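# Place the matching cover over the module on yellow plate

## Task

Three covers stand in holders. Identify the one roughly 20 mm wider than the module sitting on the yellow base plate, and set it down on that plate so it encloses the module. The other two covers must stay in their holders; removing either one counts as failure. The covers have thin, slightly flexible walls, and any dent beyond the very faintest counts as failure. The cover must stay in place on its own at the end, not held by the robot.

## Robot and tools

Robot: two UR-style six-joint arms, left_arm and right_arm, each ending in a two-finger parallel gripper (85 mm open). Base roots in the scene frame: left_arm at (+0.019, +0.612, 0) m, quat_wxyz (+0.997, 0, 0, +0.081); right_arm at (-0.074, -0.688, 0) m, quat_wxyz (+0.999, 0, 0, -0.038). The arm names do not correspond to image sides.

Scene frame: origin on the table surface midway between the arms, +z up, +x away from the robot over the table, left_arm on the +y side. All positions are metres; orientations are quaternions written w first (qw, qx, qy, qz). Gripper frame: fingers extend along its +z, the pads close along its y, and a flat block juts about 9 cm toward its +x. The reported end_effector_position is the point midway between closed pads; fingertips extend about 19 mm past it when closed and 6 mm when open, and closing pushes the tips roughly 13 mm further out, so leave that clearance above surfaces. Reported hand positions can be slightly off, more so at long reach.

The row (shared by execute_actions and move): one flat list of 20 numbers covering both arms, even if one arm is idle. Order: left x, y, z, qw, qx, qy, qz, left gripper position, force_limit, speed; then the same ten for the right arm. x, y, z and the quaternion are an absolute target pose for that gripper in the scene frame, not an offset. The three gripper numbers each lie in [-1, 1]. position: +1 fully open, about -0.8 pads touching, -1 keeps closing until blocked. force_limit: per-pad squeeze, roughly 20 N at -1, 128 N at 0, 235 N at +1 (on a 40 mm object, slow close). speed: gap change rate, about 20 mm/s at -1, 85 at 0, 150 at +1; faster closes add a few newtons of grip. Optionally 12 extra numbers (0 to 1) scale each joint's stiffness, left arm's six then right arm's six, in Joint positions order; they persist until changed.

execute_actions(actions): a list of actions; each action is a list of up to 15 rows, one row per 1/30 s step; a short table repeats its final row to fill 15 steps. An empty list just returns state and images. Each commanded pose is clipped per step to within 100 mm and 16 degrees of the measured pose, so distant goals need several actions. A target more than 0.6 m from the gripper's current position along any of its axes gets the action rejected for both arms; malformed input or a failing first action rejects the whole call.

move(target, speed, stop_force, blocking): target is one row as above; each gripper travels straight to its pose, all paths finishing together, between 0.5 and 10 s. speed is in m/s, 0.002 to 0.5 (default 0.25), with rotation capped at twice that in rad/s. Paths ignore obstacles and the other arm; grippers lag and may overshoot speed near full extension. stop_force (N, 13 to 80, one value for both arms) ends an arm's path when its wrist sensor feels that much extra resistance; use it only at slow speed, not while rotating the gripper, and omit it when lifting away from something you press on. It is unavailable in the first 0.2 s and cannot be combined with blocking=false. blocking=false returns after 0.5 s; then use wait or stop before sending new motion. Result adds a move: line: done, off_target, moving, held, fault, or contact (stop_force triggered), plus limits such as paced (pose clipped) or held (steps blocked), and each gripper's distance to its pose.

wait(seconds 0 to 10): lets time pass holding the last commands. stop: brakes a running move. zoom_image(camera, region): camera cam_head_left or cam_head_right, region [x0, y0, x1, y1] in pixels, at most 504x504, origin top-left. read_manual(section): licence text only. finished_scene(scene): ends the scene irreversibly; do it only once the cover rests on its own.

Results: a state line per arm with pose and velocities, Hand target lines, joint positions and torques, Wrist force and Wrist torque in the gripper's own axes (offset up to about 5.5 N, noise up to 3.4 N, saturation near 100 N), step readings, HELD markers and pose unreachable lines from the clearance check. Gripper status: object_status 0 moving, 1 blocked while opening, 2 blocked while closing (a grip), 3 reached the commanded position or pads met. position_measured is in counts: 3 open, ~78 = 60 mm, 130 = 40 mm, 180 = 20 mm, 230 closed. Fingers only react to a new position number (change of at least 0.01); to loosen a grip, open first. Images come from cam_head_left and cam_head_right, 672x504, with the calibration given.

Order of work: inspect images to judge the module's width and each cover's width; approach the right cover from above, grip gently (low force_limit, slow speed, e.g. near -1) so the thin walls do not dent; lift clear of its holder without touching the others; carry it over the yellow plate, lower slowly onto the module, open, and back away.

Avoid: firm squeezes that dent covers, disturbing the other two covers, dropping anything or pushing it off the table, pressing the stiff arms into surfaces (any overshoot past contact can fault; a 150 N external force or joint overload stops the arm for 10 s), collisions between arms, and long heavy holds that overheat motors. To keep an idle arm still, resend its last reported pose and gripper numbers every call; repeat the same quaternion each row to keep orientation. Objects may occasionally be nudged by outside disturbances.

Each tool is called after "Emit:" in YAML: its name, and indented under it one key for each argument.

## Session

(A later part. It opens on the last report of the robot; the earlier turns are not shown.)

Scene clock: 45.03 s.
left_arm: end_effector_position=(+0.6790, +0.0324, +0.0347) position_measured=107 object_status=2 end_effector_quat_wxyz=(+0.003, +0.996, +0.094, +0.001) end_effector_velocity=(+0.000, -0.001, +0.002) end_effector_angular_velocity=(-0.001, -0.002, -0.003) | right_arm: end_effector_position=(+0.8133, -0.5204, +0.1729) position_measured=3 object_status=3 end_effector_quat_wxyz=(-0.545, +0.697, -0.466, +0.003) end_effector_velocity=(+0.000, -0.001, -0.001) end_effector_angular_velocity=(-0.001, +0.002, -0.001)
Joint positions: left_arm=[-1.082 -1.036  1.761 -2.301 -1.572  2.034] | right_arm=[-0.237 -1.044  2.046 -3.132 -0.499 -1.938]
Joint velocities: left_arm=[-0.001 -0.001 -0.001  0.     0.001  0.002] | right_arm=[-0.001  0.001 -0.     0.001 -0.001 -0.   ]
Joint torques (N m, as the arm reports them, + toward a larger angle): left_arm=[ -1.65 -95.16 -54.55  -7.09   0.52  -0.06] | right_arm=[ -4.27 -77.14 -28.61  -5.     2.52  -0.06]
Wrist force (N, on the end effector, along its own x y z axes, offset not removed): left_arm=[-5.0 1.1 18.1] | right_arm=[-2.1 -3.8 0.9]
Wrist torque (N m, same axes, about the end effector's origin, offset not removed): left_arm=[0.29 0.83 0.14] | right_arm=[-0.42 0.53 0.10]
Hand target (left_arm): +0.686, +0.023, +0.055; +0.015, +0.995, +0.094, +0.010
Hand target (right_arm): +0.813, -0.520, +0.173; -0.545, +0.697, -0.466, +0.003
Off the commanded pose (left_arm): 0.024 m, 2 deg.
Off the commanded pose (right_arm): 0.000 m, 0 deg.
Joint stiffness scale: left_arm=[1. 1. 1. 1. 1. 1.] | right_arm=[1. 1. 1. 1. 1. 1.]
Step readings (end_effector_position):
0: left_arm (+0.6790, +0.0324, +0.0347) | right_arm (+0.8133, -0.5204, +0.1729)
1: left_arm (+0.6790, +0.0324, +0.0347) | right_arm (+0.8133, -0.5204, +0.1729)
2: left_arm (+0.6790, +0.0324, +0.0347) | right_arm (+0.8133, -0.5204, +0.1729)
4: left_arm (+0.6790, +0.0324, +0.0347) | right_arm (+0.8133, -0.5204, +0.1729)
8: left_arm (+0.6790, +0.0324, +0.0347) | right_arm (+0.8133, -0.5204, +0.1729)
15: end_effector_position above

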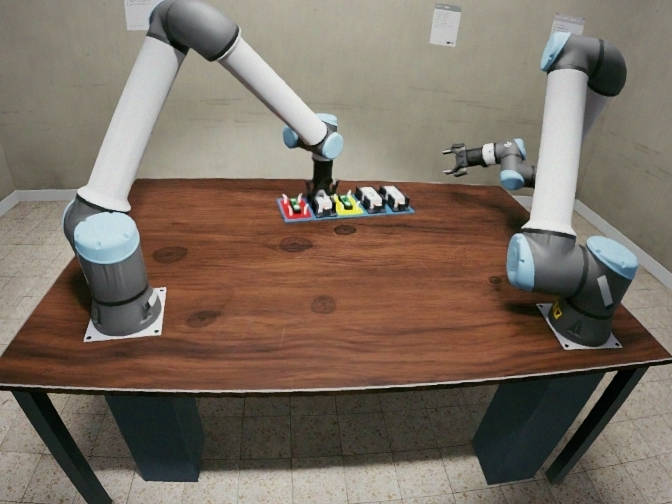

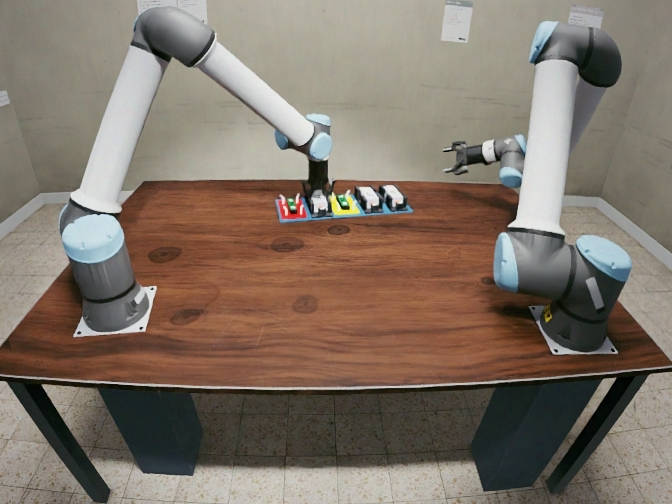

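Emit:
execute_actions:
  actions:
    - [[0.68665,0.02227,0.05499,0.01544,0.99561,0.0936,0.00959,-0.98,-0.79,-1,0.8132,-0.5203,0.1730,-0.545,0.697,-0.466,0.003,1,-1,0],[0.68671,0.0222,0.05515,0.01554,0.99561,0.0936,0.00965,-0.98,-0.79,-1,0.8132,-0.5203,0.1730,-0.545,0.697,-0.466,0.003,1,-1,0],[0.68676,0.02212,0.05531,0.01565,0.99561,0.0936,0.00972,-0.98,-0.79,-1,0.8132,-0.5203,0.1730,-0.545,0.697,-0.466,0.003,1,-1,0],[0.68682,0.02205,0.05547,0.01575,0.99561,0.0936,0.00978,-0.98,-0.79,-1,0.8132,-0.5203,0.1730,-0.545,0.697,-0.466,0.003,1,-1,0],[0.68688,0.02197,0.05562,0.01586,0.99561,0.0936,0.00985,-0.98,-0.79,-1,0.8132,-0.5203,0.1730,-0.545,0.697,-0.466,0.003,1,-1,0],[0.68694,0.02189,0.05578,0.01597,0.99561,0.0936,0.00992,-0.98,-0.79,-1,0.8132,-0.5203,0.1730,-0.545,0.697,-0.466,0.003,1,-1,0],[0.68699,0.02182,0.05594,0.01607,0.99561,0.0936,0.00998,-0.98,-0.79,-1,0.8132,-0.5203,0.1730,-0.545,0.697,-0.466,0.003,1,-1,0],[0.68705,0.02174,0.0561,0.01618,0.99561,0.0936,0.01005,-0.98,-0.79,-1,0.8132,-0.5203,0.1730,-0.545,0.697,-0.466,0.003,1,-1,0]]

Scene clock: 47.10 s.
left_arm: end_effector_position=(+0.6790, +0.0324, +0.0348) position_measured=107 object_status=2 end_effector_quat_wxyz=(+0.003, +0.996, +0.094, +0.001) end_effector_velocity=(-0.001, +0.001, -0.001) end_effector_angular_velocity=(+0.001, +0.001, -0.002) | right_arm: end_effector_position=(+0.8133, -0.5204, +0.1729) position_measured=3 object_status=3 end_effector_quat_wxyz=(-0.545, +0.697, -0.466, +0.003) end_effector_velocity=(+0.000, -0.001, -0.000) end_effector_angular_velocity=(-0.000, +0.001, -0.001)
Joint positions: left_arm=[-1.082 -1.036  1.761 -2.301 -1.572  2.034] | right_arm=[-0.237 -1.044  2.046 -3.132 -0.499 -1.938]
Joint velocities: left_arm=[-0.    -0.     0.002 -0.     0.     0.002] | right_arm=[-0.001 -0.     0.     0.001 -0.001  0.   ]
Joint torques (N m, as the arm reports them, + toward a larger angle): left_arm=[ -1.46 -96.31 -55.23  -7.33   0.53   0.14] | right_arm=[ -3.62 -74.25 -28.49  -4.88   2.44  -0.33]
Wrist force (N, on the end effector, along its own x y z axes, offset not removed): left_arm=[-3.6 0.6 18.8] | right_arm=[-2.8 -2.0 1.9]
Wrist torque (N m, same axes, about the end effector's origin, offset not removed): left_arm=[0.12 0.48 0.02] | right_arm=[-0.13 0.52 0.17]
Hand target (left_arm): +0.687, +0.022, +0.056; +0.016, +0.995, +0.094, +0.010
Hand target (right_arm): +0.813, -0.520, +0.173; -0.545, +0.697, -0.466, +0.003
Off the commanded pose (left_arm): 0.025 m, 2 deg.
Off the commanded pose (right_arm): 0.000 m, 0 deg.
Joint stiffness scale: left_arm=[1. 1. 1. 1. 1. 1.] | right_arm=[1. 1. 1. 1. 1. 1.]
Step readings (end_effector_position):
0: left_arm (+0.6790, +0.0324, +0.0347) | right_arm (+0.8133, -0.5204, +0.1729)
1: left_arm (+0.6790, +0.0324, +0.0347) | right_arm (+0.8133, -0.5204, +0.1729)
2: left_arm (+0.6790, +0.0324, +0.0347) | right_arm (+0.8133, -0.5204, +0.1729)
4: left_arm (+0.6790, +0.0324, +0.0347) | right_arm (+0.8133, -0.5204, +0.1729)
8: left_arm (+0.6790, +0.0324, +0.0348) | right_arm (+0.8133, -0.5204, +0.1729)
15: end_effector_position above

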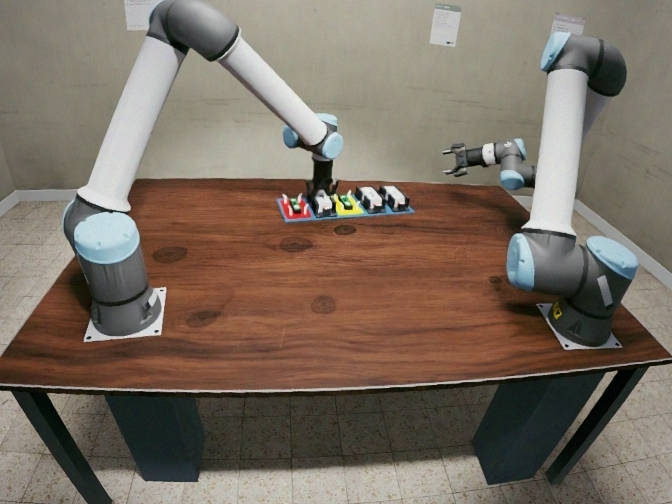

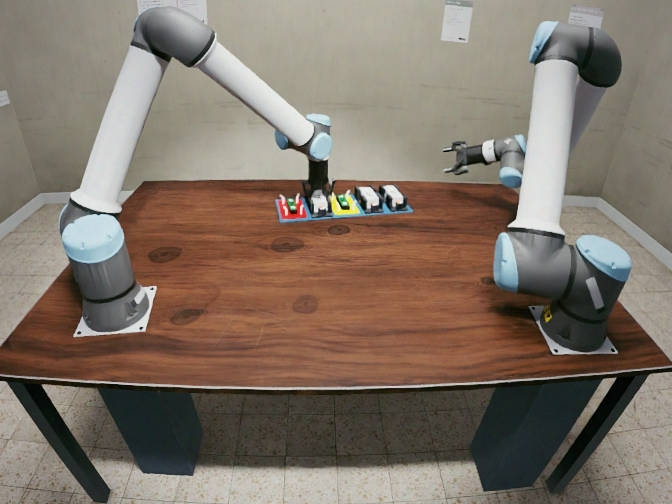

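Emit:
execute_actions:
  actions:
    - [[0.68711,0.02166,0.05626,0.01629,0.99561,0.0936,0.01012,-0.98,-0.79,-1,0.8132,-0.5203,0.1730,-0.545,0.697,-0.466,0.003,1,-1,0],[0.68717,0.02159,0.05642,0.01639,0.99561,0.0936,0.01018,-0.98,-0.79,-1,0.8132,-0.5203,0.1730,-0.545,0.697,-0.466,0.003,1,-1,0],[0.68722,0.02151,0.05658,0.0165,0.99561,0.0936,0.01025,-0.98,-0.79,-1,0.8132,-0.5203,0.1730,-0.545,0.697,-0.466,0.003,1,-1,0],[0.68728,0.02144,0.05674,0.0166,0.99561,0.0936,0.01031,-0.98,-0.79,-1,0.8132,-0.5203,0.1730,-0.545,0.697,-0.466,0.003,1,-1,0],[0.68734,0.02136,0.0569,0.01671,0.99561,0.0936,0.01038,-0.98,-0.79,-1,0.8132,-0.5203,0.1730,-0.545,0.697,-0.466,0.003,1,-1,0],[0.6874,0.02128,0.05706,0.01682,0.99561,0.0936,0.01045,-0.98,-0.79,-1,0.8132,-0.5203,0.1730,-0.545,0.697,-0.466,0.003,1,-1,0],[0.68745,0.02121,0.05722,0.01692,0.99561,0.0936,0.01051,-0.98,-0.79,-1,0.8132,-0.5203,0.1730,-0.545,0.697,-0.466,0.003,1,-1,0],[0.68751,0.02113,0.05738,0.01703,0.99561,0.0936,0.01058,-0.98,-0.79,-1,0.8132,-0.5203,0.1730,-0.545,0.697,-0.466,0.003,1,-1,0]]

Scene clock: 48.17 s.
left_arm: end_effector_position=(+0.6791, +0.0324, +0.0348) position_measured=107 object_status=2 end_effector_quat_wxyz=(+0.003, +0.996, +0.094, +0.001) end_effector_velocity=(+0.000, +0.001, -0.001) end_effector_angular_velocity=(+0.002, +0.001, +0.000) | right_arm: end_effector_position=(+0.8133, -0.5204, +0.1729) position_measured=3 object_status=3 end_effector_quat_wxyz=(-0.545, +0.697, -0.466, +0.003) end_effector_velocity=(+0.000, -0.001, +0.001) end_effector_angular_velocity=(+0.000, -0.001, -0.000)
Joint positions: left_arm=[-1.082 -1.036  1.761 -2.301 -1.572  2.034] | right_arm=[-0.237 -1.044  2.046 -3.132 -0.499 -1.938]
Joint velocities: left_arm=[ 0.     0.001 -0.     0.001  0.001 -0.   ] | right_arm=[-0.001 -0.001 -0.     0.001  0.001 -0.   ]
Joint torques (N m, as the arm reports them, + toward a larger angle): left_arm=[ -3.28 -97.78 -55.95  -7.22   0.64   0.22] | right_arm=[ -6.82 -77.5  -29.47  -5.15   2.23   0.01]
Wrist force (N, on the end effector, along its own x y z axes, offset not removed): left_arm=[-2.0 -1.3 21.9] | right_arm=[-2.5 -1.1 0.1]
Wrist torque (N m, same axes, about the end effector's origin, offset not removed): left_arm=[-0.22 0.24 0.10] | right_arm=[-0.08 0.54 0.11]
Hand target (left_arm): +0.687, +0.021, +0.057; +0.017, +0.995, +0.094, +0.011
Hand target (right_arm): +0.813, -0.520, +0.173; -0.545, +0.697, -0.466, +0.003
Off the commanded pose (left_arm): 0.027 m, 2 deg.
Off the commanded pose (right_arm): 0.000 m, 0 deg.
Joint stiffness scale: left_arm=[1. 1. 1. 1. 1. 1.] | right_arm=[1. 1. 1. 1. 1. 1.]
Step readings (end_effector_position):
0: left_arm (+0.6790, +0.0324, +0.0348) | right_arm (+0.8133, -0.5204, +0.1729)
1: left_arm (+0.6790, +0.0324, +0.0348) | right_arm (+0.8133, -0.5204, +0.1729)
2: left_arm (+0.6790, +0.0324, +0.0348) | right_arm (+0.8133, -0.5204, +0.1729)
4: left_arm (+0.6790, +0.0324, +0.0348) | right_arm (+0.8133, -0.5204, +0.1729)
8: left_arm (+0.6790, +0.0324, +0.0348) | right_arm (+0.8133, -0.5204, +0.1729)
15: end_effector_position above

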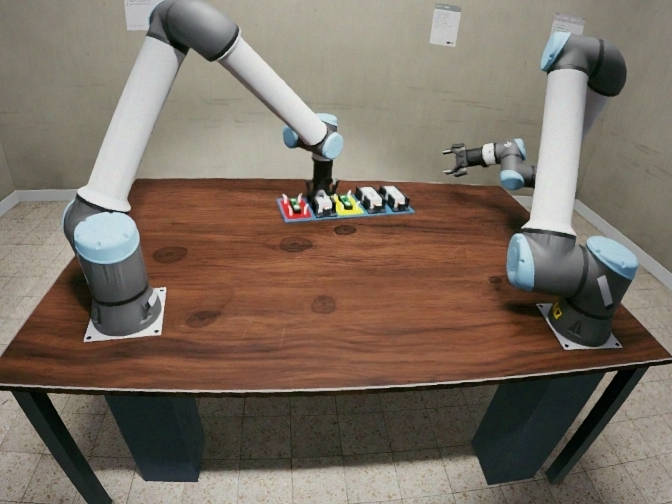

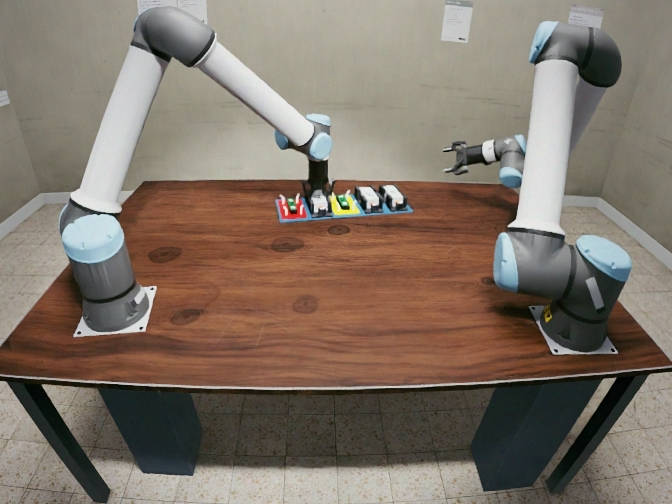

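Emit:
execute_actions:
  actions:
    - [[0.68759,0.02103,0.05759,0.01717,0.99561,0.0936,0.01067,-0.98,-0.79,-1,0.8132,-0.5203,0.1730,-0.545,0.697,-0.466,0.003,1,-1,0],[0.68767,0.02093,0.05781,0.01731,0.99561,0.0936,0.01076,-0.98,-0.79,-1,0.8132,-0.5203,0.1730,-0.545,0.697,-0.466,0.003,1,-1,0],[0.68774,0.02083,0.05802,0.01745,0.99561,0.0936,0.01084,-0.98,-0.79,-1,0.8132,-0.5203,0.1730,-0.545,0.697,-0.466,0.003,1,-1,0],[0.68782,0.02073,0.05823,0.0176,0.99561,0.0936,0.01093,-0.98,-0.79,-1,0.8132,-0.5203,0.1730,-0.545,0.697,-0.466,0.003,1,-1,0],[0.6879,0.02062,0.05844,0.01774,0.99561,0.0936,0.01102,-0.98,-0.79,-1,0.8132,-0.5203,0.1730,-0.545,0.697,-0.466,0.003,1,-1,0],[0.68798,0.02052,0.05866,0.01788,0.99561,0.0936,0.01111,-0.98,-0.79,-1,0.8132,-0.5203,0.1730,-0.545,0.697,-0.466,0.003,1,-1,0],[0.68805,0.02042,0.05887,0.01802,0.99561,0.0936,0.01119,-0.98,-0.79,-1,0.8132,-0.5203,0.1730,-0.545,0.697,-0.466,0.003,1,-1,0],[0.68813,0.02032,0.05908,0.01816,0.99561,0.0936,0.01128,-0.98,-0.79,-1,0.8132,-0.5203,0.1730,-0.545,0.697,-0.466,0.003,1,-1,0]]

Scene clock: 49.47 s.
left_arm: end_effector_position=(+0.6794, +0.0322, +0.0381) position_measured=107 object_status=2 end_effector_quat_wxyz=(+0.004, +0.996, +0.094, +0.002) end_effector_velocity=(-0.000, +0.001, -0.000) end_effector_angular_velocity=(+0.001, -0.000, -0.001) | right_arm: end_effector_position=(+0.8133, -0.5204, +0.1729) position_measured=3 object_status=3 end_effector_quat_wxyz=(-0.545, +0.697, -0.466, +0.003) end_effector_velocity=(+0.001, -0.001, +0.001) end_effector_angular_velocity=(-0.001, -0.001, -0.002)
Joint positions: left_arm=[-1.082 -1.04   1.761 -2.3   -1.571  2.034] | right_arm=[-0.237 -1.044  2.046 -3.132 -0.499 -1.938]
Joint velocities: left_arm=[ 0.    -0.     0.001  0.     0.001  0.001] | right_arm=[-0.001 -0.001 -0.    -0.001 -0.001  0.   ]
Joint torques (N m, as the arm reports them, + toward a larger angle): left_arm=[ -1.08 -93.82 -57.14  -8.57   0.16   0.06] | right_arm=[ -3.46 -72.54 -30.57  -5.06   2.28  -0.21]
Wrist force (N, on the end effector, along its own x y z axes, offset not removed): left_arm=[-2.9 -4.5 15.7] | right_arm=[-2.1 -2.3 0.1]
Wrist torque (N m, same axes, about the end effector's origin, offset not removed): left_arm=[0.31 0.26 0.08] | right_arm=[-0.31 0.44 0.10]
Hand target (left_arm): +0.688, +0.021, +0.059; +0.018, +0.995, +0.094, +0.011
Hand target (right_arm): +0.813, -0.520, +0.173; -0.545, +0.697, -0.466, +0.003
Off the commanded pose (left_arm): 0.026 m, 2 deg.
Off the commanded pose (right_arm): 0.000 m, 0 deg.
Joint stiffness scale: left_arm=[1. 1. 1. 1. 1. 1.] | right_arm=[1. 1. 1. 1. 1. 1.]
Step readings (end_effector_position):
0: left_arm (+0.6791, +0.0324, +0.0348) | right_arm (+0.8133, -0.5204, +0.1729)
1: left_arm (+0.6791, +0.0324, +0.0348) | right_arm (+0.8133, -0.5204, +0.1729)
2: left_arm (+0.6791, +0.0324, +0.0348) | right_arm (+0.8133, -0.5204, +0.1729)
4: left_arm (+0.6791, +0.0324, +0.0348) | right_arm (+0.8133, -0.5204, +0.1729)
8: left_arm (+0.6792, +0.0323, +0.0357) | right_arm (+0.8133, -0.5204, +0.1729)
15: end_effector_position above

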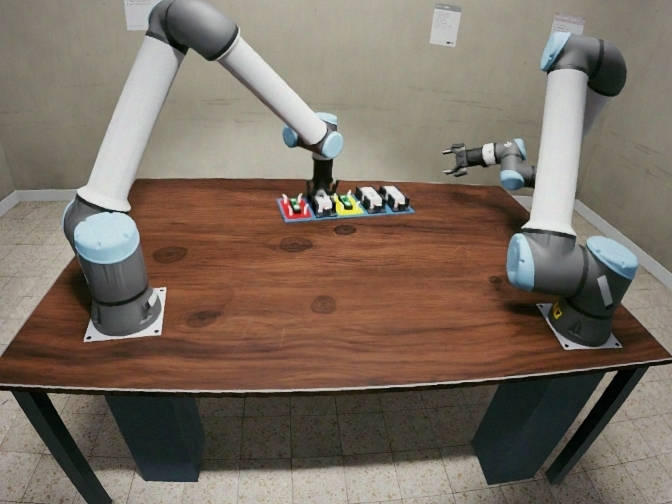

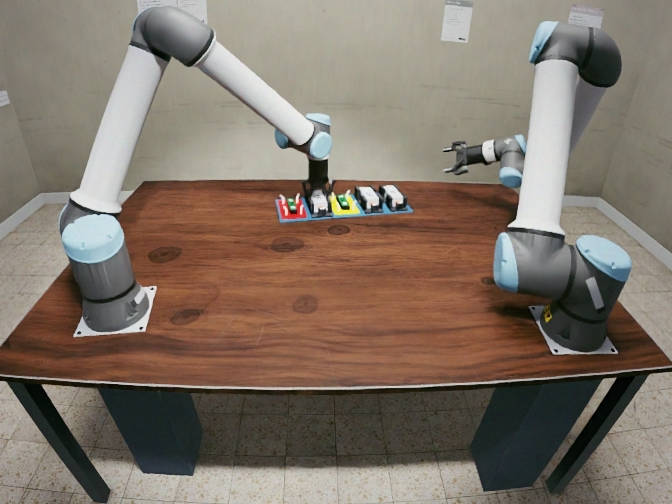

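Emit:
zoom_image:
  camera: "cam_head_left"
  region: [300, 176, 348, 224]

Emit:
zoom_image:
  camera: "cam_head_right"
  region: [294, 174, 342, 222]

Region (300, 176, 348, 224) of cam_head_left's 672x504 image, scaled by 10.500, with more detail than that image has.

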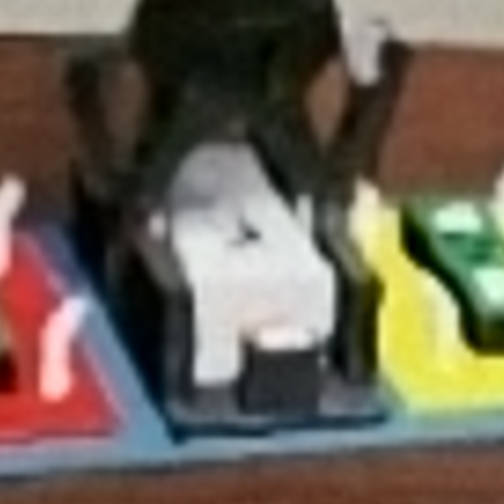

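Region (294, 174, 342, 222) of cam_head_right's 672x504 image, scaled by 10.500, with more detail than that image has.

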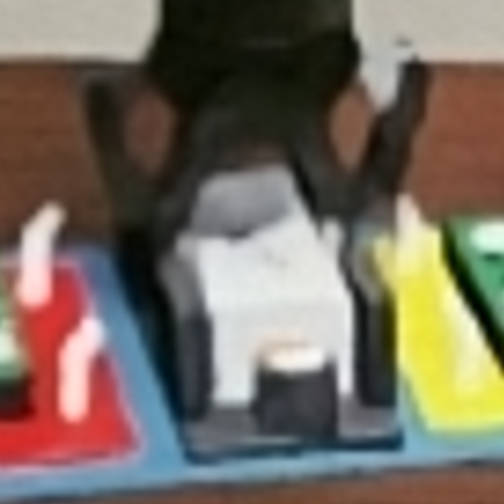

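Emit:
zoom_image:
  camera: "cam_head_left"
  region: [348, 172, 396, 220]

Emit:
zoom_image:
  camera: "cam_head_right"
  region: [344, 170, 392, 218]

Region (348, 172, 396, 220) of cam_head_left's 672x504 image, scaled by 10.500, with more detail than that image has.

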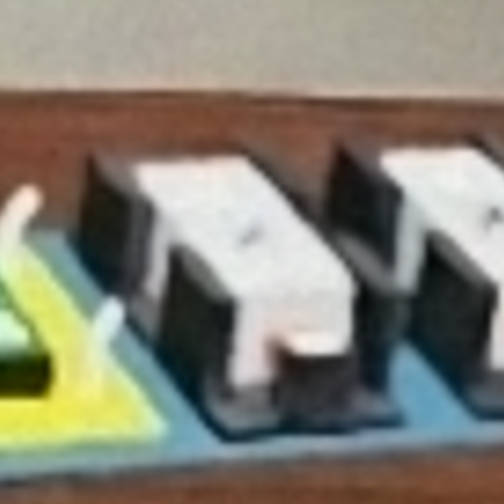

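Region (344, 170, 392, 218) of cam_head_right's 672x504 image, scaled by 10.500, with more detail than that image has.

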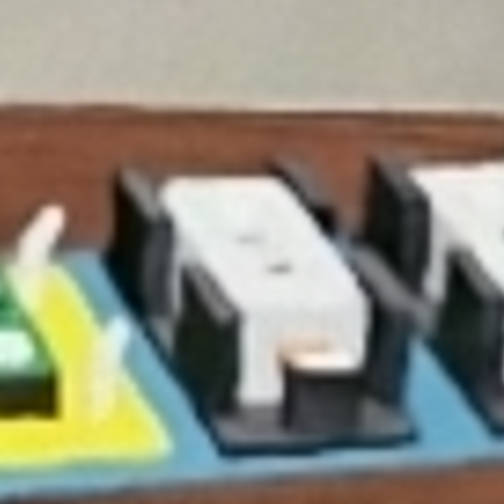

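Emit:
zoom_image:
  camera: "cam_head_right"
  region: [308, 196, 332, 220]

Emit:
zoom_image:
  camera: "cam_head_right"
  region: [360, 192, 384, 216]

Region (308, 196, 332, 220) of cam_head_right's 672x504 image, scaled by 21.000, with more detail than that image has.

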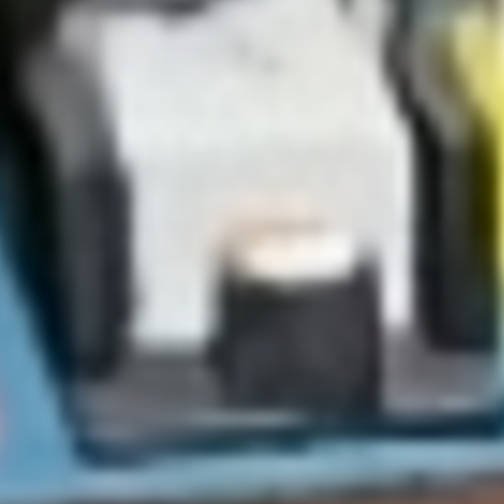

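Region (360, 192, 384, 216) of cam_head_right's 672x504 image, scaled by 21.000, with more detail than that image has.

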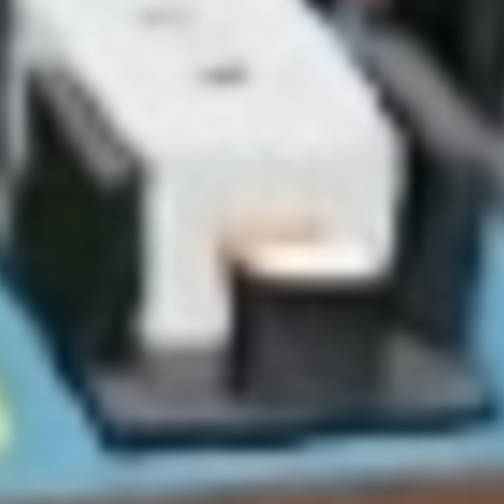

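Emit:
execute_actions:
  actions:
    - [[0.68813,0.02032,0.0594,0.01816,0.99561,0.0936,0.01128,-0.98,-0.79,-1,0.8132,-0.5203,0.1730,-0.545,0.697,-0.466,0.003,1,-1,0],[0.68813,0.02032,0.0597,0.01816,0.99561,0.0936,0.01128,-0.98,-0.79,-1,0.8132,-0.5203,0.1730,-0.545,0.697,-0.466,0.003,1,-1,0],[0.68813,0.02032,0.06,0.01816,0.99561,0.0936,0.01128,-0.98,-0.79,-1,0.8132,-0.5203,0.1730,-0.545,0.697,-0.466,0.003,1,-1,0],[0.68813,0.02032,0.0603,0.01816,0.99561,0.0936,0.01128,-0.98,-0.79,-1,0.8132,-0.5203,0.1730,-0.545,0.697,-0.466,0.003,1,-1,0],[0.68813,0.02032,0.0603,0.01816,0.99561,0.0936,0.01128,-0.98,-0.79,-1,0.8132,-0.5203,0.1730,-0.545,0.697,-0.466,0.003,1,-1,0],[0.68813,0.02032,0.0603,0.01816,0.99561,0.0936,0.01128,-0.98,-0.79,-1,0.8132,-0.5203,0.1730,-0.545,0.697,-0.466,0.003,1,-1,0],[0.68813,0.02032,0.0603,0.01816,0.99561,0.0936,0.01128,-1,-0.74,-1,0.8132,-0.5203,0.1730,-0.545,0.697,-0.466,0.003,1,-1,0]]
    - [[0.68813,0.02032,0.0606,0.01816,0.99561,0.0936,0.01128,-1,-0.74,-1,0.8132,-0.5203,0.1730,-0.545,0.697,-0.466,0.003,1,-1,0],[0.68813,0.02032,0.0609,0.01816,0.99561,0.0936,0.01128,-1,-0.74,-1,0.8132,-0.5203,0.1730,-0.545,0.697,-0.466,0.003,1,-1,0],[0.68813,0.02032,0.0612,0.01816,0.99561,0.0936,0.01128,-1,-0.74,-1,0.8132,-0.5203,0.1730,-0.545,0.697,-0.466,0.003,1,-1,0],[0.68813,0.02032,0.0615,0.01816,0.99561,0.0936,0.01128,-1,-0.74,-1,0.8132,-0.5203,0.1730,-0.545,0.697,-0.466,0.003,1,-1,0],[0.68813,0.02032,0.0618,0.01816,0.99561,0.0936,0.01128,-1,-0.74,-1,0.8132,-0.5203,0.1730,-0.545,0.697,-0.466,0.003,1,-1,0],[0.68813,0.02032,0.0621,0.01816,0.99561,0.0936,0.01128,-1,-0.74,-1,0.8132,-0.5203,0.1730,-0.545,0.697,-0.466,0.003,1,-1,0],[0.68813,0.02032,0.0624,0.01816,0.99561,0.0936,0.01128,-1,-0.74,-1,0.8132,-0.5203,0.1730,-0.545,0.697,-0.466,0.003,1,-1,0]]

Scene clock: 54.23 s.
left_arm: end_effector_position=(+0.6793, +0.0324, +0.0386) position_measured=108 object_status=2 end_effector_quat_wxyz=(+0.003, +0.996, +0.094, +0.001) end_effector_velocity=(-0.000, +0.001, +0.001) end_effector_angular_velocity=(+0.001, +0.001, +0.002) | right_arm: end_effector_position=(+0.8133, -0.5204, +0.1729) position_measured=3 object_status=3 end_effector_quat_wxyz=(-0.545, +0.697, -0.466, +0.003) end_effector_velocity=(+0.000, -0.001, +0.000) end_effector_angular_velocity=(-0.000, -0.001, -0.001)
Joint positions: left_arm=[-1.082 -1.04   1.76  -2.297 -1.571  2.034] | right_arm=[-0.237 -1.044  2.046 -3.132 -0.499 -1.938]
Joint velocities: left_arm=[ 0.001 -0.002  0.     0.003 -0.    -0.001] | right_arm=[-0.001 -0.     0.    -0.001  0.     0.   ]
Joint torques (N m, as the arm reports them, + toward a larger angle): left_arm=[  -1.17 -100.3   -57.16   -7.83    0.4    -0.02] | right_arm=[ -2.3  -76.41 -29.73  -4.93   2.26   0.09]
Wrist force (N, on the end effector, along its own x y z axes, offset not removed): left_arm=[-3.0 -1.6 22.3] | right_arm=[-3.9 -1.8 -0.3]
Wrist torque (N m, same axes, about the end effector's origin, offset not removed): left_arm=[0.01 0.41 0.17] | right_arm=[-0.15 0.81 0.13]
Hand target (left_arm): +0.688, +0.021, +0.063; +0.018, +0.995, +0.094, +0.011
Hand target (right_arm): +0.813, -0.520, +0.173; -0.545, +0.697, -0.466, +0.003
Off the commanded pose (left_arm): 0.028 m, 2 deg.
Off the commanded pose (right_arm): 0.000 m, 0 deg.
Joint stiffness scale: left_arm=[1. 1. 1. 1. 1. 1.] | right_arm=[1. 1. 1. 1. 1. 1.]
Step readings (end_effector_position; steps 1 to 15: 1st action; 16 to 30: 2nd action):
0: left_arm (+0.6794, +0.0322, +0.0381) | right_arm (+0.8133, -0.5204, +0.1729)
1: left_arm (+0.6794, +0.0322, +0.0381) | right_arm (+0.8133, -0.5204, +0.1729)
2: left_arm (+0.6794, +0.0323, +0.0381) | right_arm (+0.8133, -0.5204, +0.1729)
4: left_arm (+0.6794, +0.0323, +0.0381) | right_arm (+0.8133, -0.5204, +0.1729)
8: left_arm (+0.6794, +0.0323, +0.0382) | right_arm (+0.8133, -0.5204, +0.1729)
15: left_arm (+0.6794, +0.0323, +0.0383) | right_arm (+0.8133, -0.5204, +0.1729)
16: left_arm (+0.6794, +0.0323, +0.0383) | right_arm (+0.8133, -0.5204, +0.1729)
17: left_arm (+0.6794, +0.0323, +0.0383) | right_arm (+0.8133, -0.5204, +0.1729)
19: left_arm (+0.6793, +0.0323, +0.0383) | right_arm (+0.8133, -0.5204, +0.1729)
23: left_arm (+0.6793, +0.0324, +0.0383) | right_arm (+0.8133, -0.5204, +0.1729)
30: end_effector_position above

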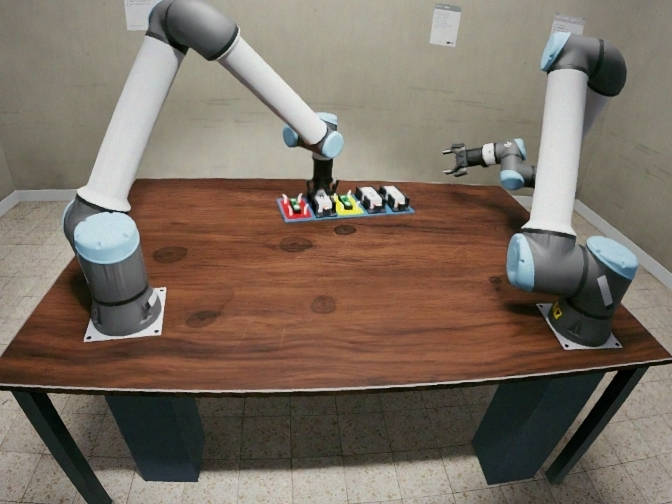

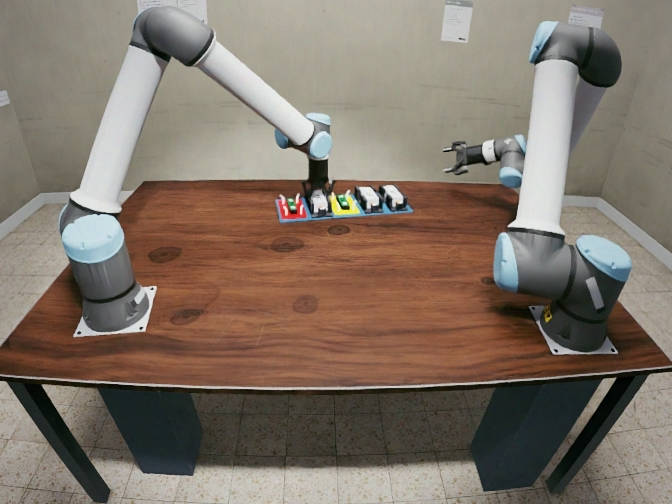

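Emit:
execute_actions:
  actions:
    - [[0.68813,0.02032,0.0626,0.01816,0.99561,0.0936,0.01128,-1,-0.74,-1,0.8132,-0.5203,0.1730,-0.545,0.697,-0.466,0.003,1,-1,0],[0.68813,0.02032,0.0628,0.01816,0.99561,0.0936,0.01128,-1,-0.74,-1,0.8132,-0.5203,0.1730,-0.545,0.697,-0.466,0.003,1,-1,0],[0.68813,0.02032,0.063,0.01816,0.99561,0.0936,0.01128,-1,-0.74,-1,0.8132,-0.5203,0.1730,-0.545,0.697,-0.466,0.003,1,-1,0],[0.68813,0.02032,0.0632,0.01816,0.99561,0.0936,0.01128,-1,-0.74,-1,0.8132,-0.5203,0.1730,-0.545,0.697,-0.466,0.003,1,-1,0],[0.68813,0.02032,0.0634,0.01816,0.99561,0.0936,0.01128,-1,-0.74,-1,0.8132,-0.5203,0.1730,-0.545,0.697,-0.466,0.003,1,-1,0],[0.68813,0.02032,0.0636,0.01816,0.99561,0.0936,0.01128,-1,-0.74,-1,0.8132,-0.5203,0.1730,-0.545,0.697,-0.466,0.003,1,-1,0],[0.68813,0.02032,0.0638,0.01816,0.99561,0.0936,0.01128,-1,-0.74,-1,0.8132,-0.5203,0.1730,-0.545,0.697,-0.466,0.003,1,-1,0]]

Scene clock: 55.50 s.
left_arm: end_effector_position=(+0.6794, +0.0323, +0.0401) position_measured=108 object_status=2 end_effector_quat_wxyz=(+0.003, +0.996, +0.094, +0.002) end_effector_velocity=(-0.001, +0.001, +0.002) end_effector_angular_velocity=(+0.001, -0.000, -0.001) | right_arm: end_effector_position=(+0.8133, -0.5204, +0.1729) position_measured=3 object_status=3 end_effector_quat_wxyz=(-0.545, +0.697, -0.466, +0.003) end_effector_velocity=(+0.000, -0.000, +0.001) end_effector_angular_velocity=(-0.001, -0.001, -0.000)
Joint positions: left_arm=[-1.082 -1.042  1.759 -2.294 -1.571  2.034] | right_arm=[-0.237 -1.044  2.046 -3.132 -0.499 -1.938]
Joint velocities: left_arm=[-0.    -0.003  0.001  0.002  0.001  0.   ] | right_arm=[ 0.    -0.001 -0.     0.    -0.001  0.   ]
Joint torques (N m, as the arm reports them, + toward a larger angle): left_arm=[ -0.92 -97.33 -57.88  -8.06   0.22   0.33] | right_arm=[ -3.23 -78.3  -29.34  -4.59   2.82  -0.04]
Wrist force (N, on the end effector, along its own x y z axes, offset not removed): left_arm=[-2.5 -2.2 20.4] | right_arm=[-2.9 -2.9 2.9]
Wrist torque (N m, same axes, about the end effector's origin, offset not removed): left_arm=[-0.16 0.26 0.17] | right_arm=[-0.29 0.63 0.11]
Hand target (left_arm): +0.688, +0.021, +0.064; +0.018, +0.995, +0.094, +0.011
Hand target (right_arm): +0.813, -0.520, +0.173; -0.545, +0.697, -0.466, +0.003
Off the commanded pose (left_arm): 0.028 m, 2 deg.
Off the commanded pose (right_arm): 0.000 m, 0 deg.
Joint stiffness scale: left_arm=[1. 1. 1. 1. 1. 1.] | right_arm=[1. 1. 1. 1. 1. 1.]
Step readings (end_effector_position):
0: left_arm (+0.6793, +0.0324, +0.0387) | right_arm (+0.8133, -0.5204, +0.1729)
1: left_arm (+0.6793, +0.0324, +0.0387) | right_arm (+0.8133, -0.5204, +0.1729)
2: left_arm (+0.6793, +0.0324, +0.0387) | right_arm (+0.8133, -0.5204, +0.1729)
4: left_arm (+0.6793, +0.0324, +0.0387) | right_arm (+0.8133, -0.5204, +0.1729)
8: left_arm (+0.6793, +0.0324, +0.0390) | right_arm (+0.8133, -0.5204, +0.1729)
15: end_effector_position above

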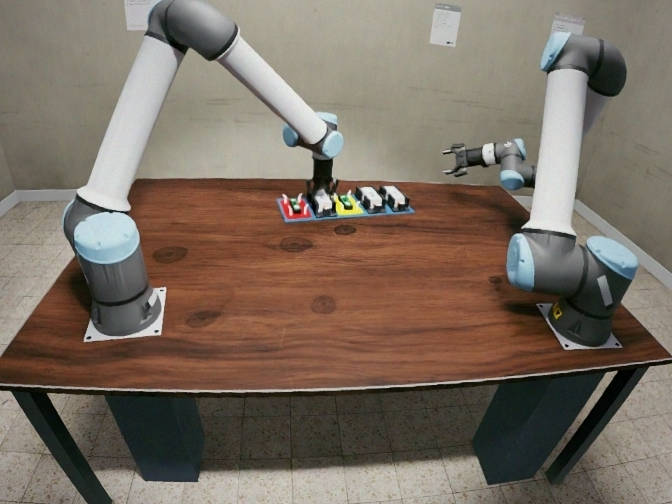

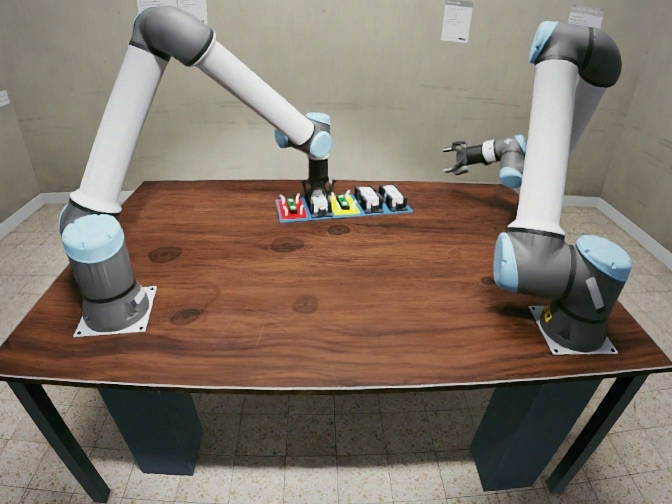

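Emit:
execute_actions:
  actions:
    - [[0.6881,0.02036,0.0641,0.01816,0.99561,0.0936,0.01128,-1,-0.74,-1,0.8132,-0.5203,0.1730,-0.545,0.697,-0.466,0.003,1,-1,0],[0.68807,0.0204,0.0644,0.01816,0.99561,0.0936,0.01128,-1,-0.74,-1,0.8132,-0.5203,0.1730,-0.545,0.697,-0.466,0.003,1,-1,0],[0.68804,0.02044,0.0647,0.01816,0.99561,0.0936,0.01128,-1,-0.74,-1,0.8132,-0.5203,0.1730,-0.545,0.697,-0.466,0.003,1,-1,0],[0.68801,0.02048,0.065,0.01816,0.99561,0.0936,0.01128,-1,-0.74,-1,0.8132,-0.5203,0.1730,-0.545,0.697,-0.466,0.003,1,-1,0],[0.68798,0.02052,0.0653,0.01816,0.99561,0.0936,0.01128,-1,-0.74,-1,0.8132,-0.5203,0.1730,-0.545,0.697,-0.466,0.003,1,-1,0],[0.68795,0.02056,0.0656,0.01816,0.99561,0.0936,0.01128,-1,-0.74,-1,0.8132,-0.5203,0.1730,-0.545,0.697,-0.466,0.003,1,-1,0],[0.68792,0.0206,0.0659,0.01816,0.99561,0.0936,0.01128,-1,-0.74,-1,0.8132,-0.5203,0.1730,-0.545,0.697,-0.466,0.003,1,-1,0],[0.68789,0.02064,0.0662,0.01816,0.99561,0.0936,0.01128,-1,-0.74,-1,0.8132,-0.5203,0.1730,-0.545,0.697,-0.466,0.003,1,-1,0],[0.68789,0.02064,0.0665,0.01816,0.99561,0.0936,0.01128,-1,-0.74,-1,0.8132,-0.5203,0.1730,-0.545,0.697,-0.466,0.003,1,-1,0]]

Emit:
zoom_image:
  camera: "cam_head_right"
  region: [308, 196, 332, 220]

Emit:
zoom_image:
  camera: "cam_head_right"
  region: [294, 174, 342, 222]

Scene clock: 56.93 s.
left_arm: end_effector_position=(+0.6794, +0.0322, +0.0441) position_measured=108 object_status=2 end_effector_quat_wxyz=(+0.004, +0.996, +0.094, +0.002) end_effector_velocity=(+0.001, -0.001, +0.015) end_effector_angular_velocity=(-0.009, -0.008, -0.002) | right_arm: end_effector_position=(+0.8133, -0.5204, +0.1729) position_measured=3 object_status=3 end_effector_quat_wxyz=(-0.545, +0.697, -0.466, +0.003) end_effector_velocity=(-0.000, -0.000, -0.000) end_effector_angular_velocity=(-0.001, +0.001, -0.001)
Joint positions: left_arm=[-1.082 -1.047  1.758 -2.291 -1.571  2.034] | right_arm=[-0.237 -1.044  2.046 -3.132 -0.499 -1.938]
Joint velocities: left_arm=[-0.    -0.017 -0.002  0.006  0.001  0.002] | right_arm=[-0.    -0.     0.001  0.    -0.002  0.   ]
Joint torques (N m, as the arm reports them, + toward a larger angle): left_arm=[ -1.63 -95.64 -57.22  -8.07   0.19   0.19] | right_arm=[ -3.57 -75.28 -29.19  -4.44   2.51  -0.01]
Wrist force (N, on the end effector, along its own x y z axes, offset not removed): left_arm=[-0.2 -4.2 19.2] | right_arm=[-2.7 -2.1 -0.4]
Wrist torque (N m, same axes, about the end effector's origin, offset not removed): left_arm=[-0.03 0.01 0.13] | right_arm=[-0.24 0.55 0.12]
Hand target (left_arm): +0.688, +0.021, +0.067; +0.018, +0.995, +0.094, +0.011
Hand target (right_arm): +0.813, -0.520, +0.173; -0.545, +0.697, -0.466, +0.003
Off the commanded pose (left_arm): 0.027 m, 2 deg.
Off the commanded pose (right_arm): 0.000 m, 0 deg.
Joint stiffness scale: left_arm=[1. 1. 1. 1. 1. 1.] | right_arm=[1. 1. 1. 1. 1. 1.]
Step readings (end_effector_position):
0: left_arm (+0.6793, +0.0323, +0.0402) | right_arm (+0.8133, -0.5204, +0.1729)
1: left_arm (+0.6793, +0.0323, +0.0402) | right_arm (+0.8133, -0.5204, +0.1729)
2: left_arm (+0.6793, +0.0323, +0.0402) | right_arm (+0.8133, -0.5204, +0.1729)
4: left_arm (+0.6793, +0.0323, +0.0402) | right_arm (+0.8133, -0.5204, +0.1729)
8: left_arm (+0.6793, +0.0323, +0.0407) | right_arm (+0.8133, -0.5204, +0.1729)
15: end_effector_position above

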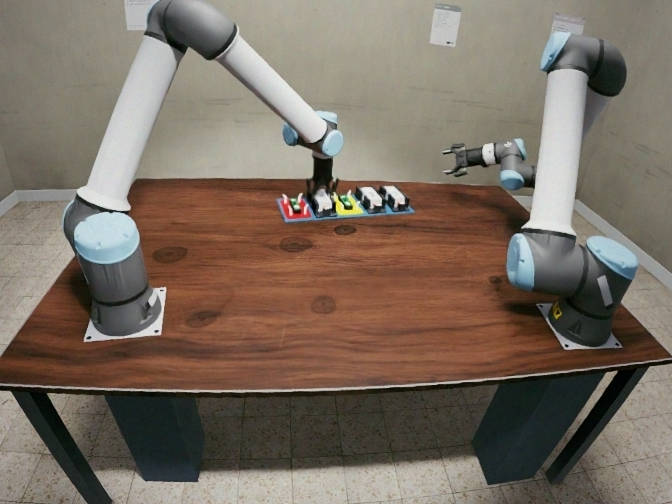

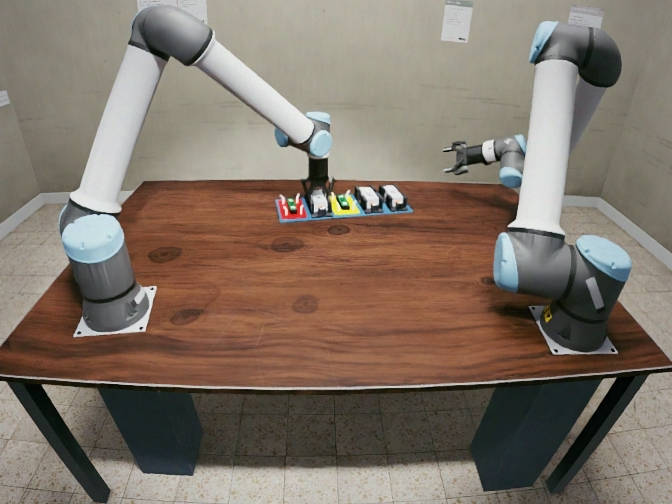

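Region (308, 196, 332, 220) of cam_head_right's 672x504 image, scaled by 21.000, with more detail than that image has.

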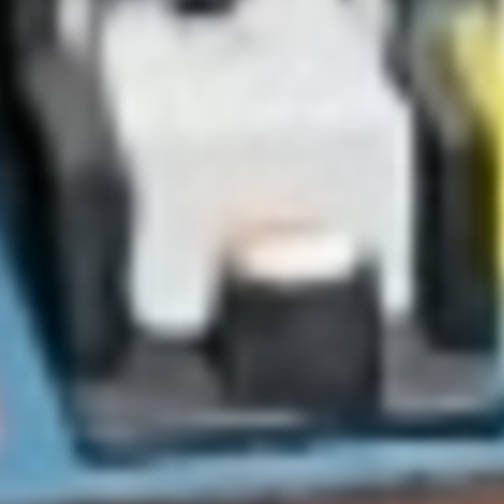

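Region (294, 174, 342, 222) of cam_head_right's 672x504 image, scaled by 10.500, with more detail than that image has.

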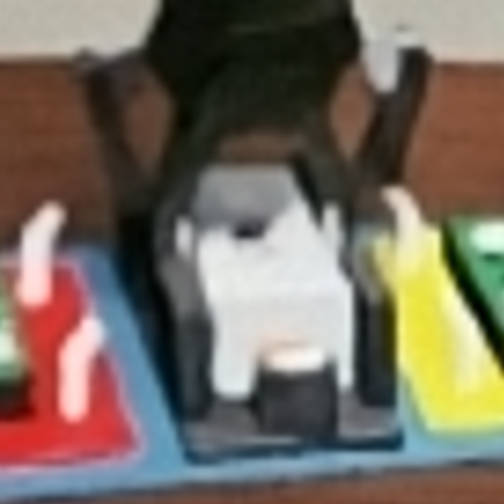

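Emit:
wait:
  seconds: 0

Emit:
zoom_image:
  camera: "cam_head_right"
  region: [308, 196, 332, 220]

Emit:
zoom_image:
  camera: "cam_head_right"
  region: [294, 174, 342, 222]

Emit:
zoom_image:
  camera: "cam_head_left"
  region: [300, 176, 348, 224]

Scene clock: 57.33 s.
left_arm: end_effector_position=(+0.6794, +0.0323, +0.0449) position_measured=108 object_status=2 end_effector_quat_wxyz=(+0.004, +0.996, +0.094, +0.002) end_effector_velocity=(+0.000, -0.001, +0.000) end_effector_angular_velocity=(-0.001, -0.001, +0.000) | right_arm: end_effector_position=(+0.8133, -0.5204, +0.1729) position_measured=3 object_status=3 end_effector_quat_wxyz=(-0.545, +0.697, -0.466, +0.003) end_effector_velocity=(+0.000, +0.000, +0.001) end_effector_angular_velocity=(+0.000, -0.002, +0.001)
Joint positions: left_arm=[-1.082 -1.048  1.758 -2.29  -1.571  2.034] | right_arm=[-0.237 -1.044  2.046 -3.132 -0.499 -1.938]
Joint velocities: left_arm=[-0.     0.    -0.001 -0.     0.    -0.   ] | right_arm=[ 0.    -0.    -0.001 -0.001  0.001 -0.   ]
Joint torques (N m, as the arm reports them, + toward a larger angle): left_arm=[ -1.41 -95.78 -57.52  -7.7    0.31   0.14] | right_arm=[ -0.43 -75.53 -29.1   -5.34   2.7    0.  ]
Wrist force (N, on the end effector, along its own x y z axes, offset not removed): left_arm=[-3.8 -1.8 19.3] | right_arm=[-0.4 -3.1 0.3]
Wrist torque (N m, same axes, about the end effector's origin, offset not removed): left_arm=[0.28 0.54 0.17] | right_arm=[-0.37 0.14 0.14]
Hand target (left_arm): +0.688, +0.021, +0.067; +0.018, +0.995, +0.094, +0.011
Hand target (right_arm): +0.813, -0.520, +0.173; -0.545, +0.697, -0.466, +0.003
Off the commanded pose (left_arm): 0.026 m, 2 deg.
Off the commanded pose (right_arm): 0.000 m, 0 deg.
Joint stiffness scale: left_arm=[1. 1. 1. 1. 1. 1.] | right_arm=[1. 1. 1. 1. 1. 1.]

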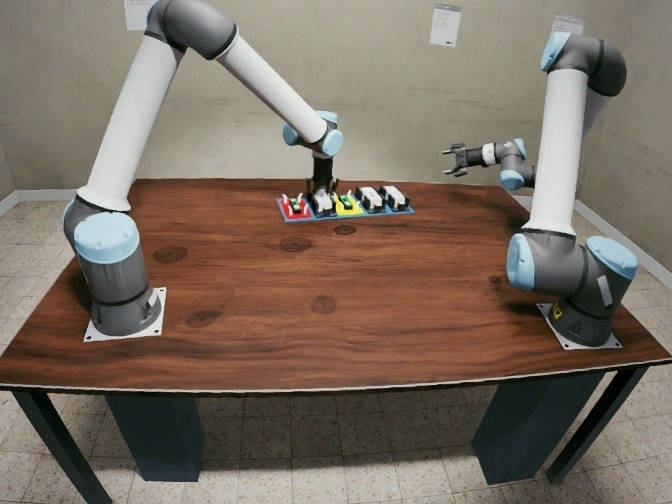

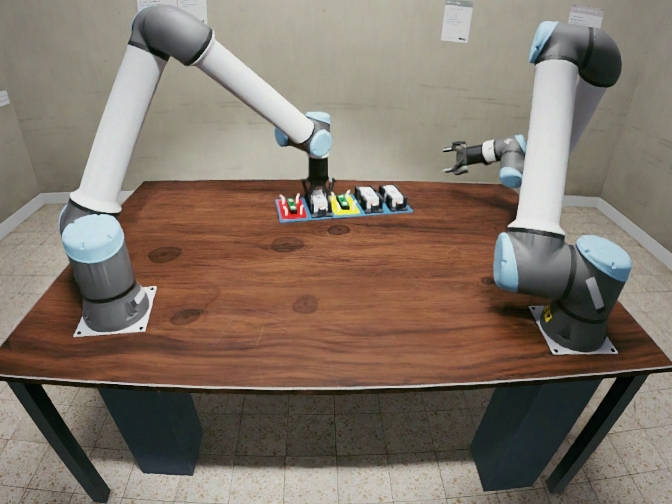

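Region (308, 196, 332, 220) of cam_head_right's 672x504 image, scaled by 21.000, with more detail than that image has.

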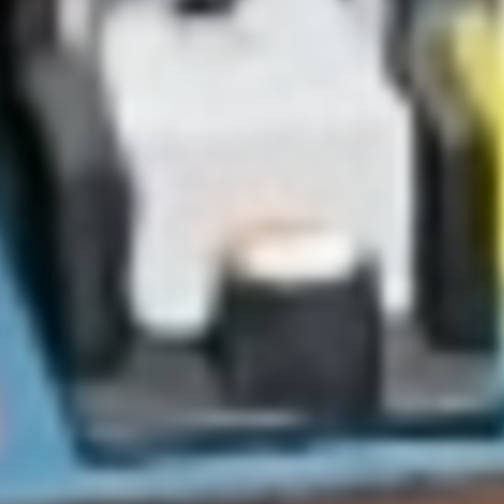

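Region (294, 174, 342, 222) of cam_head_right's 672x504 image, scaled by 10.500, with more detail than that image has.

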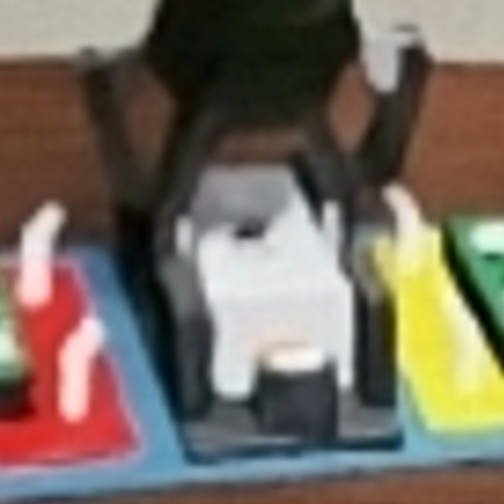

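Region (300, 176, 348, 224) of cam_head_left's 672x504 image, scaled by 10.500, with more detail than that image has.

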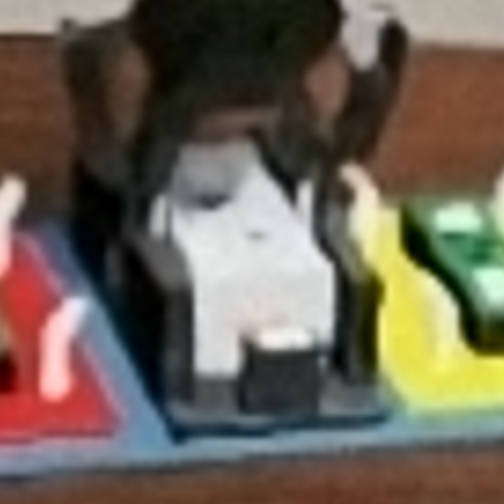

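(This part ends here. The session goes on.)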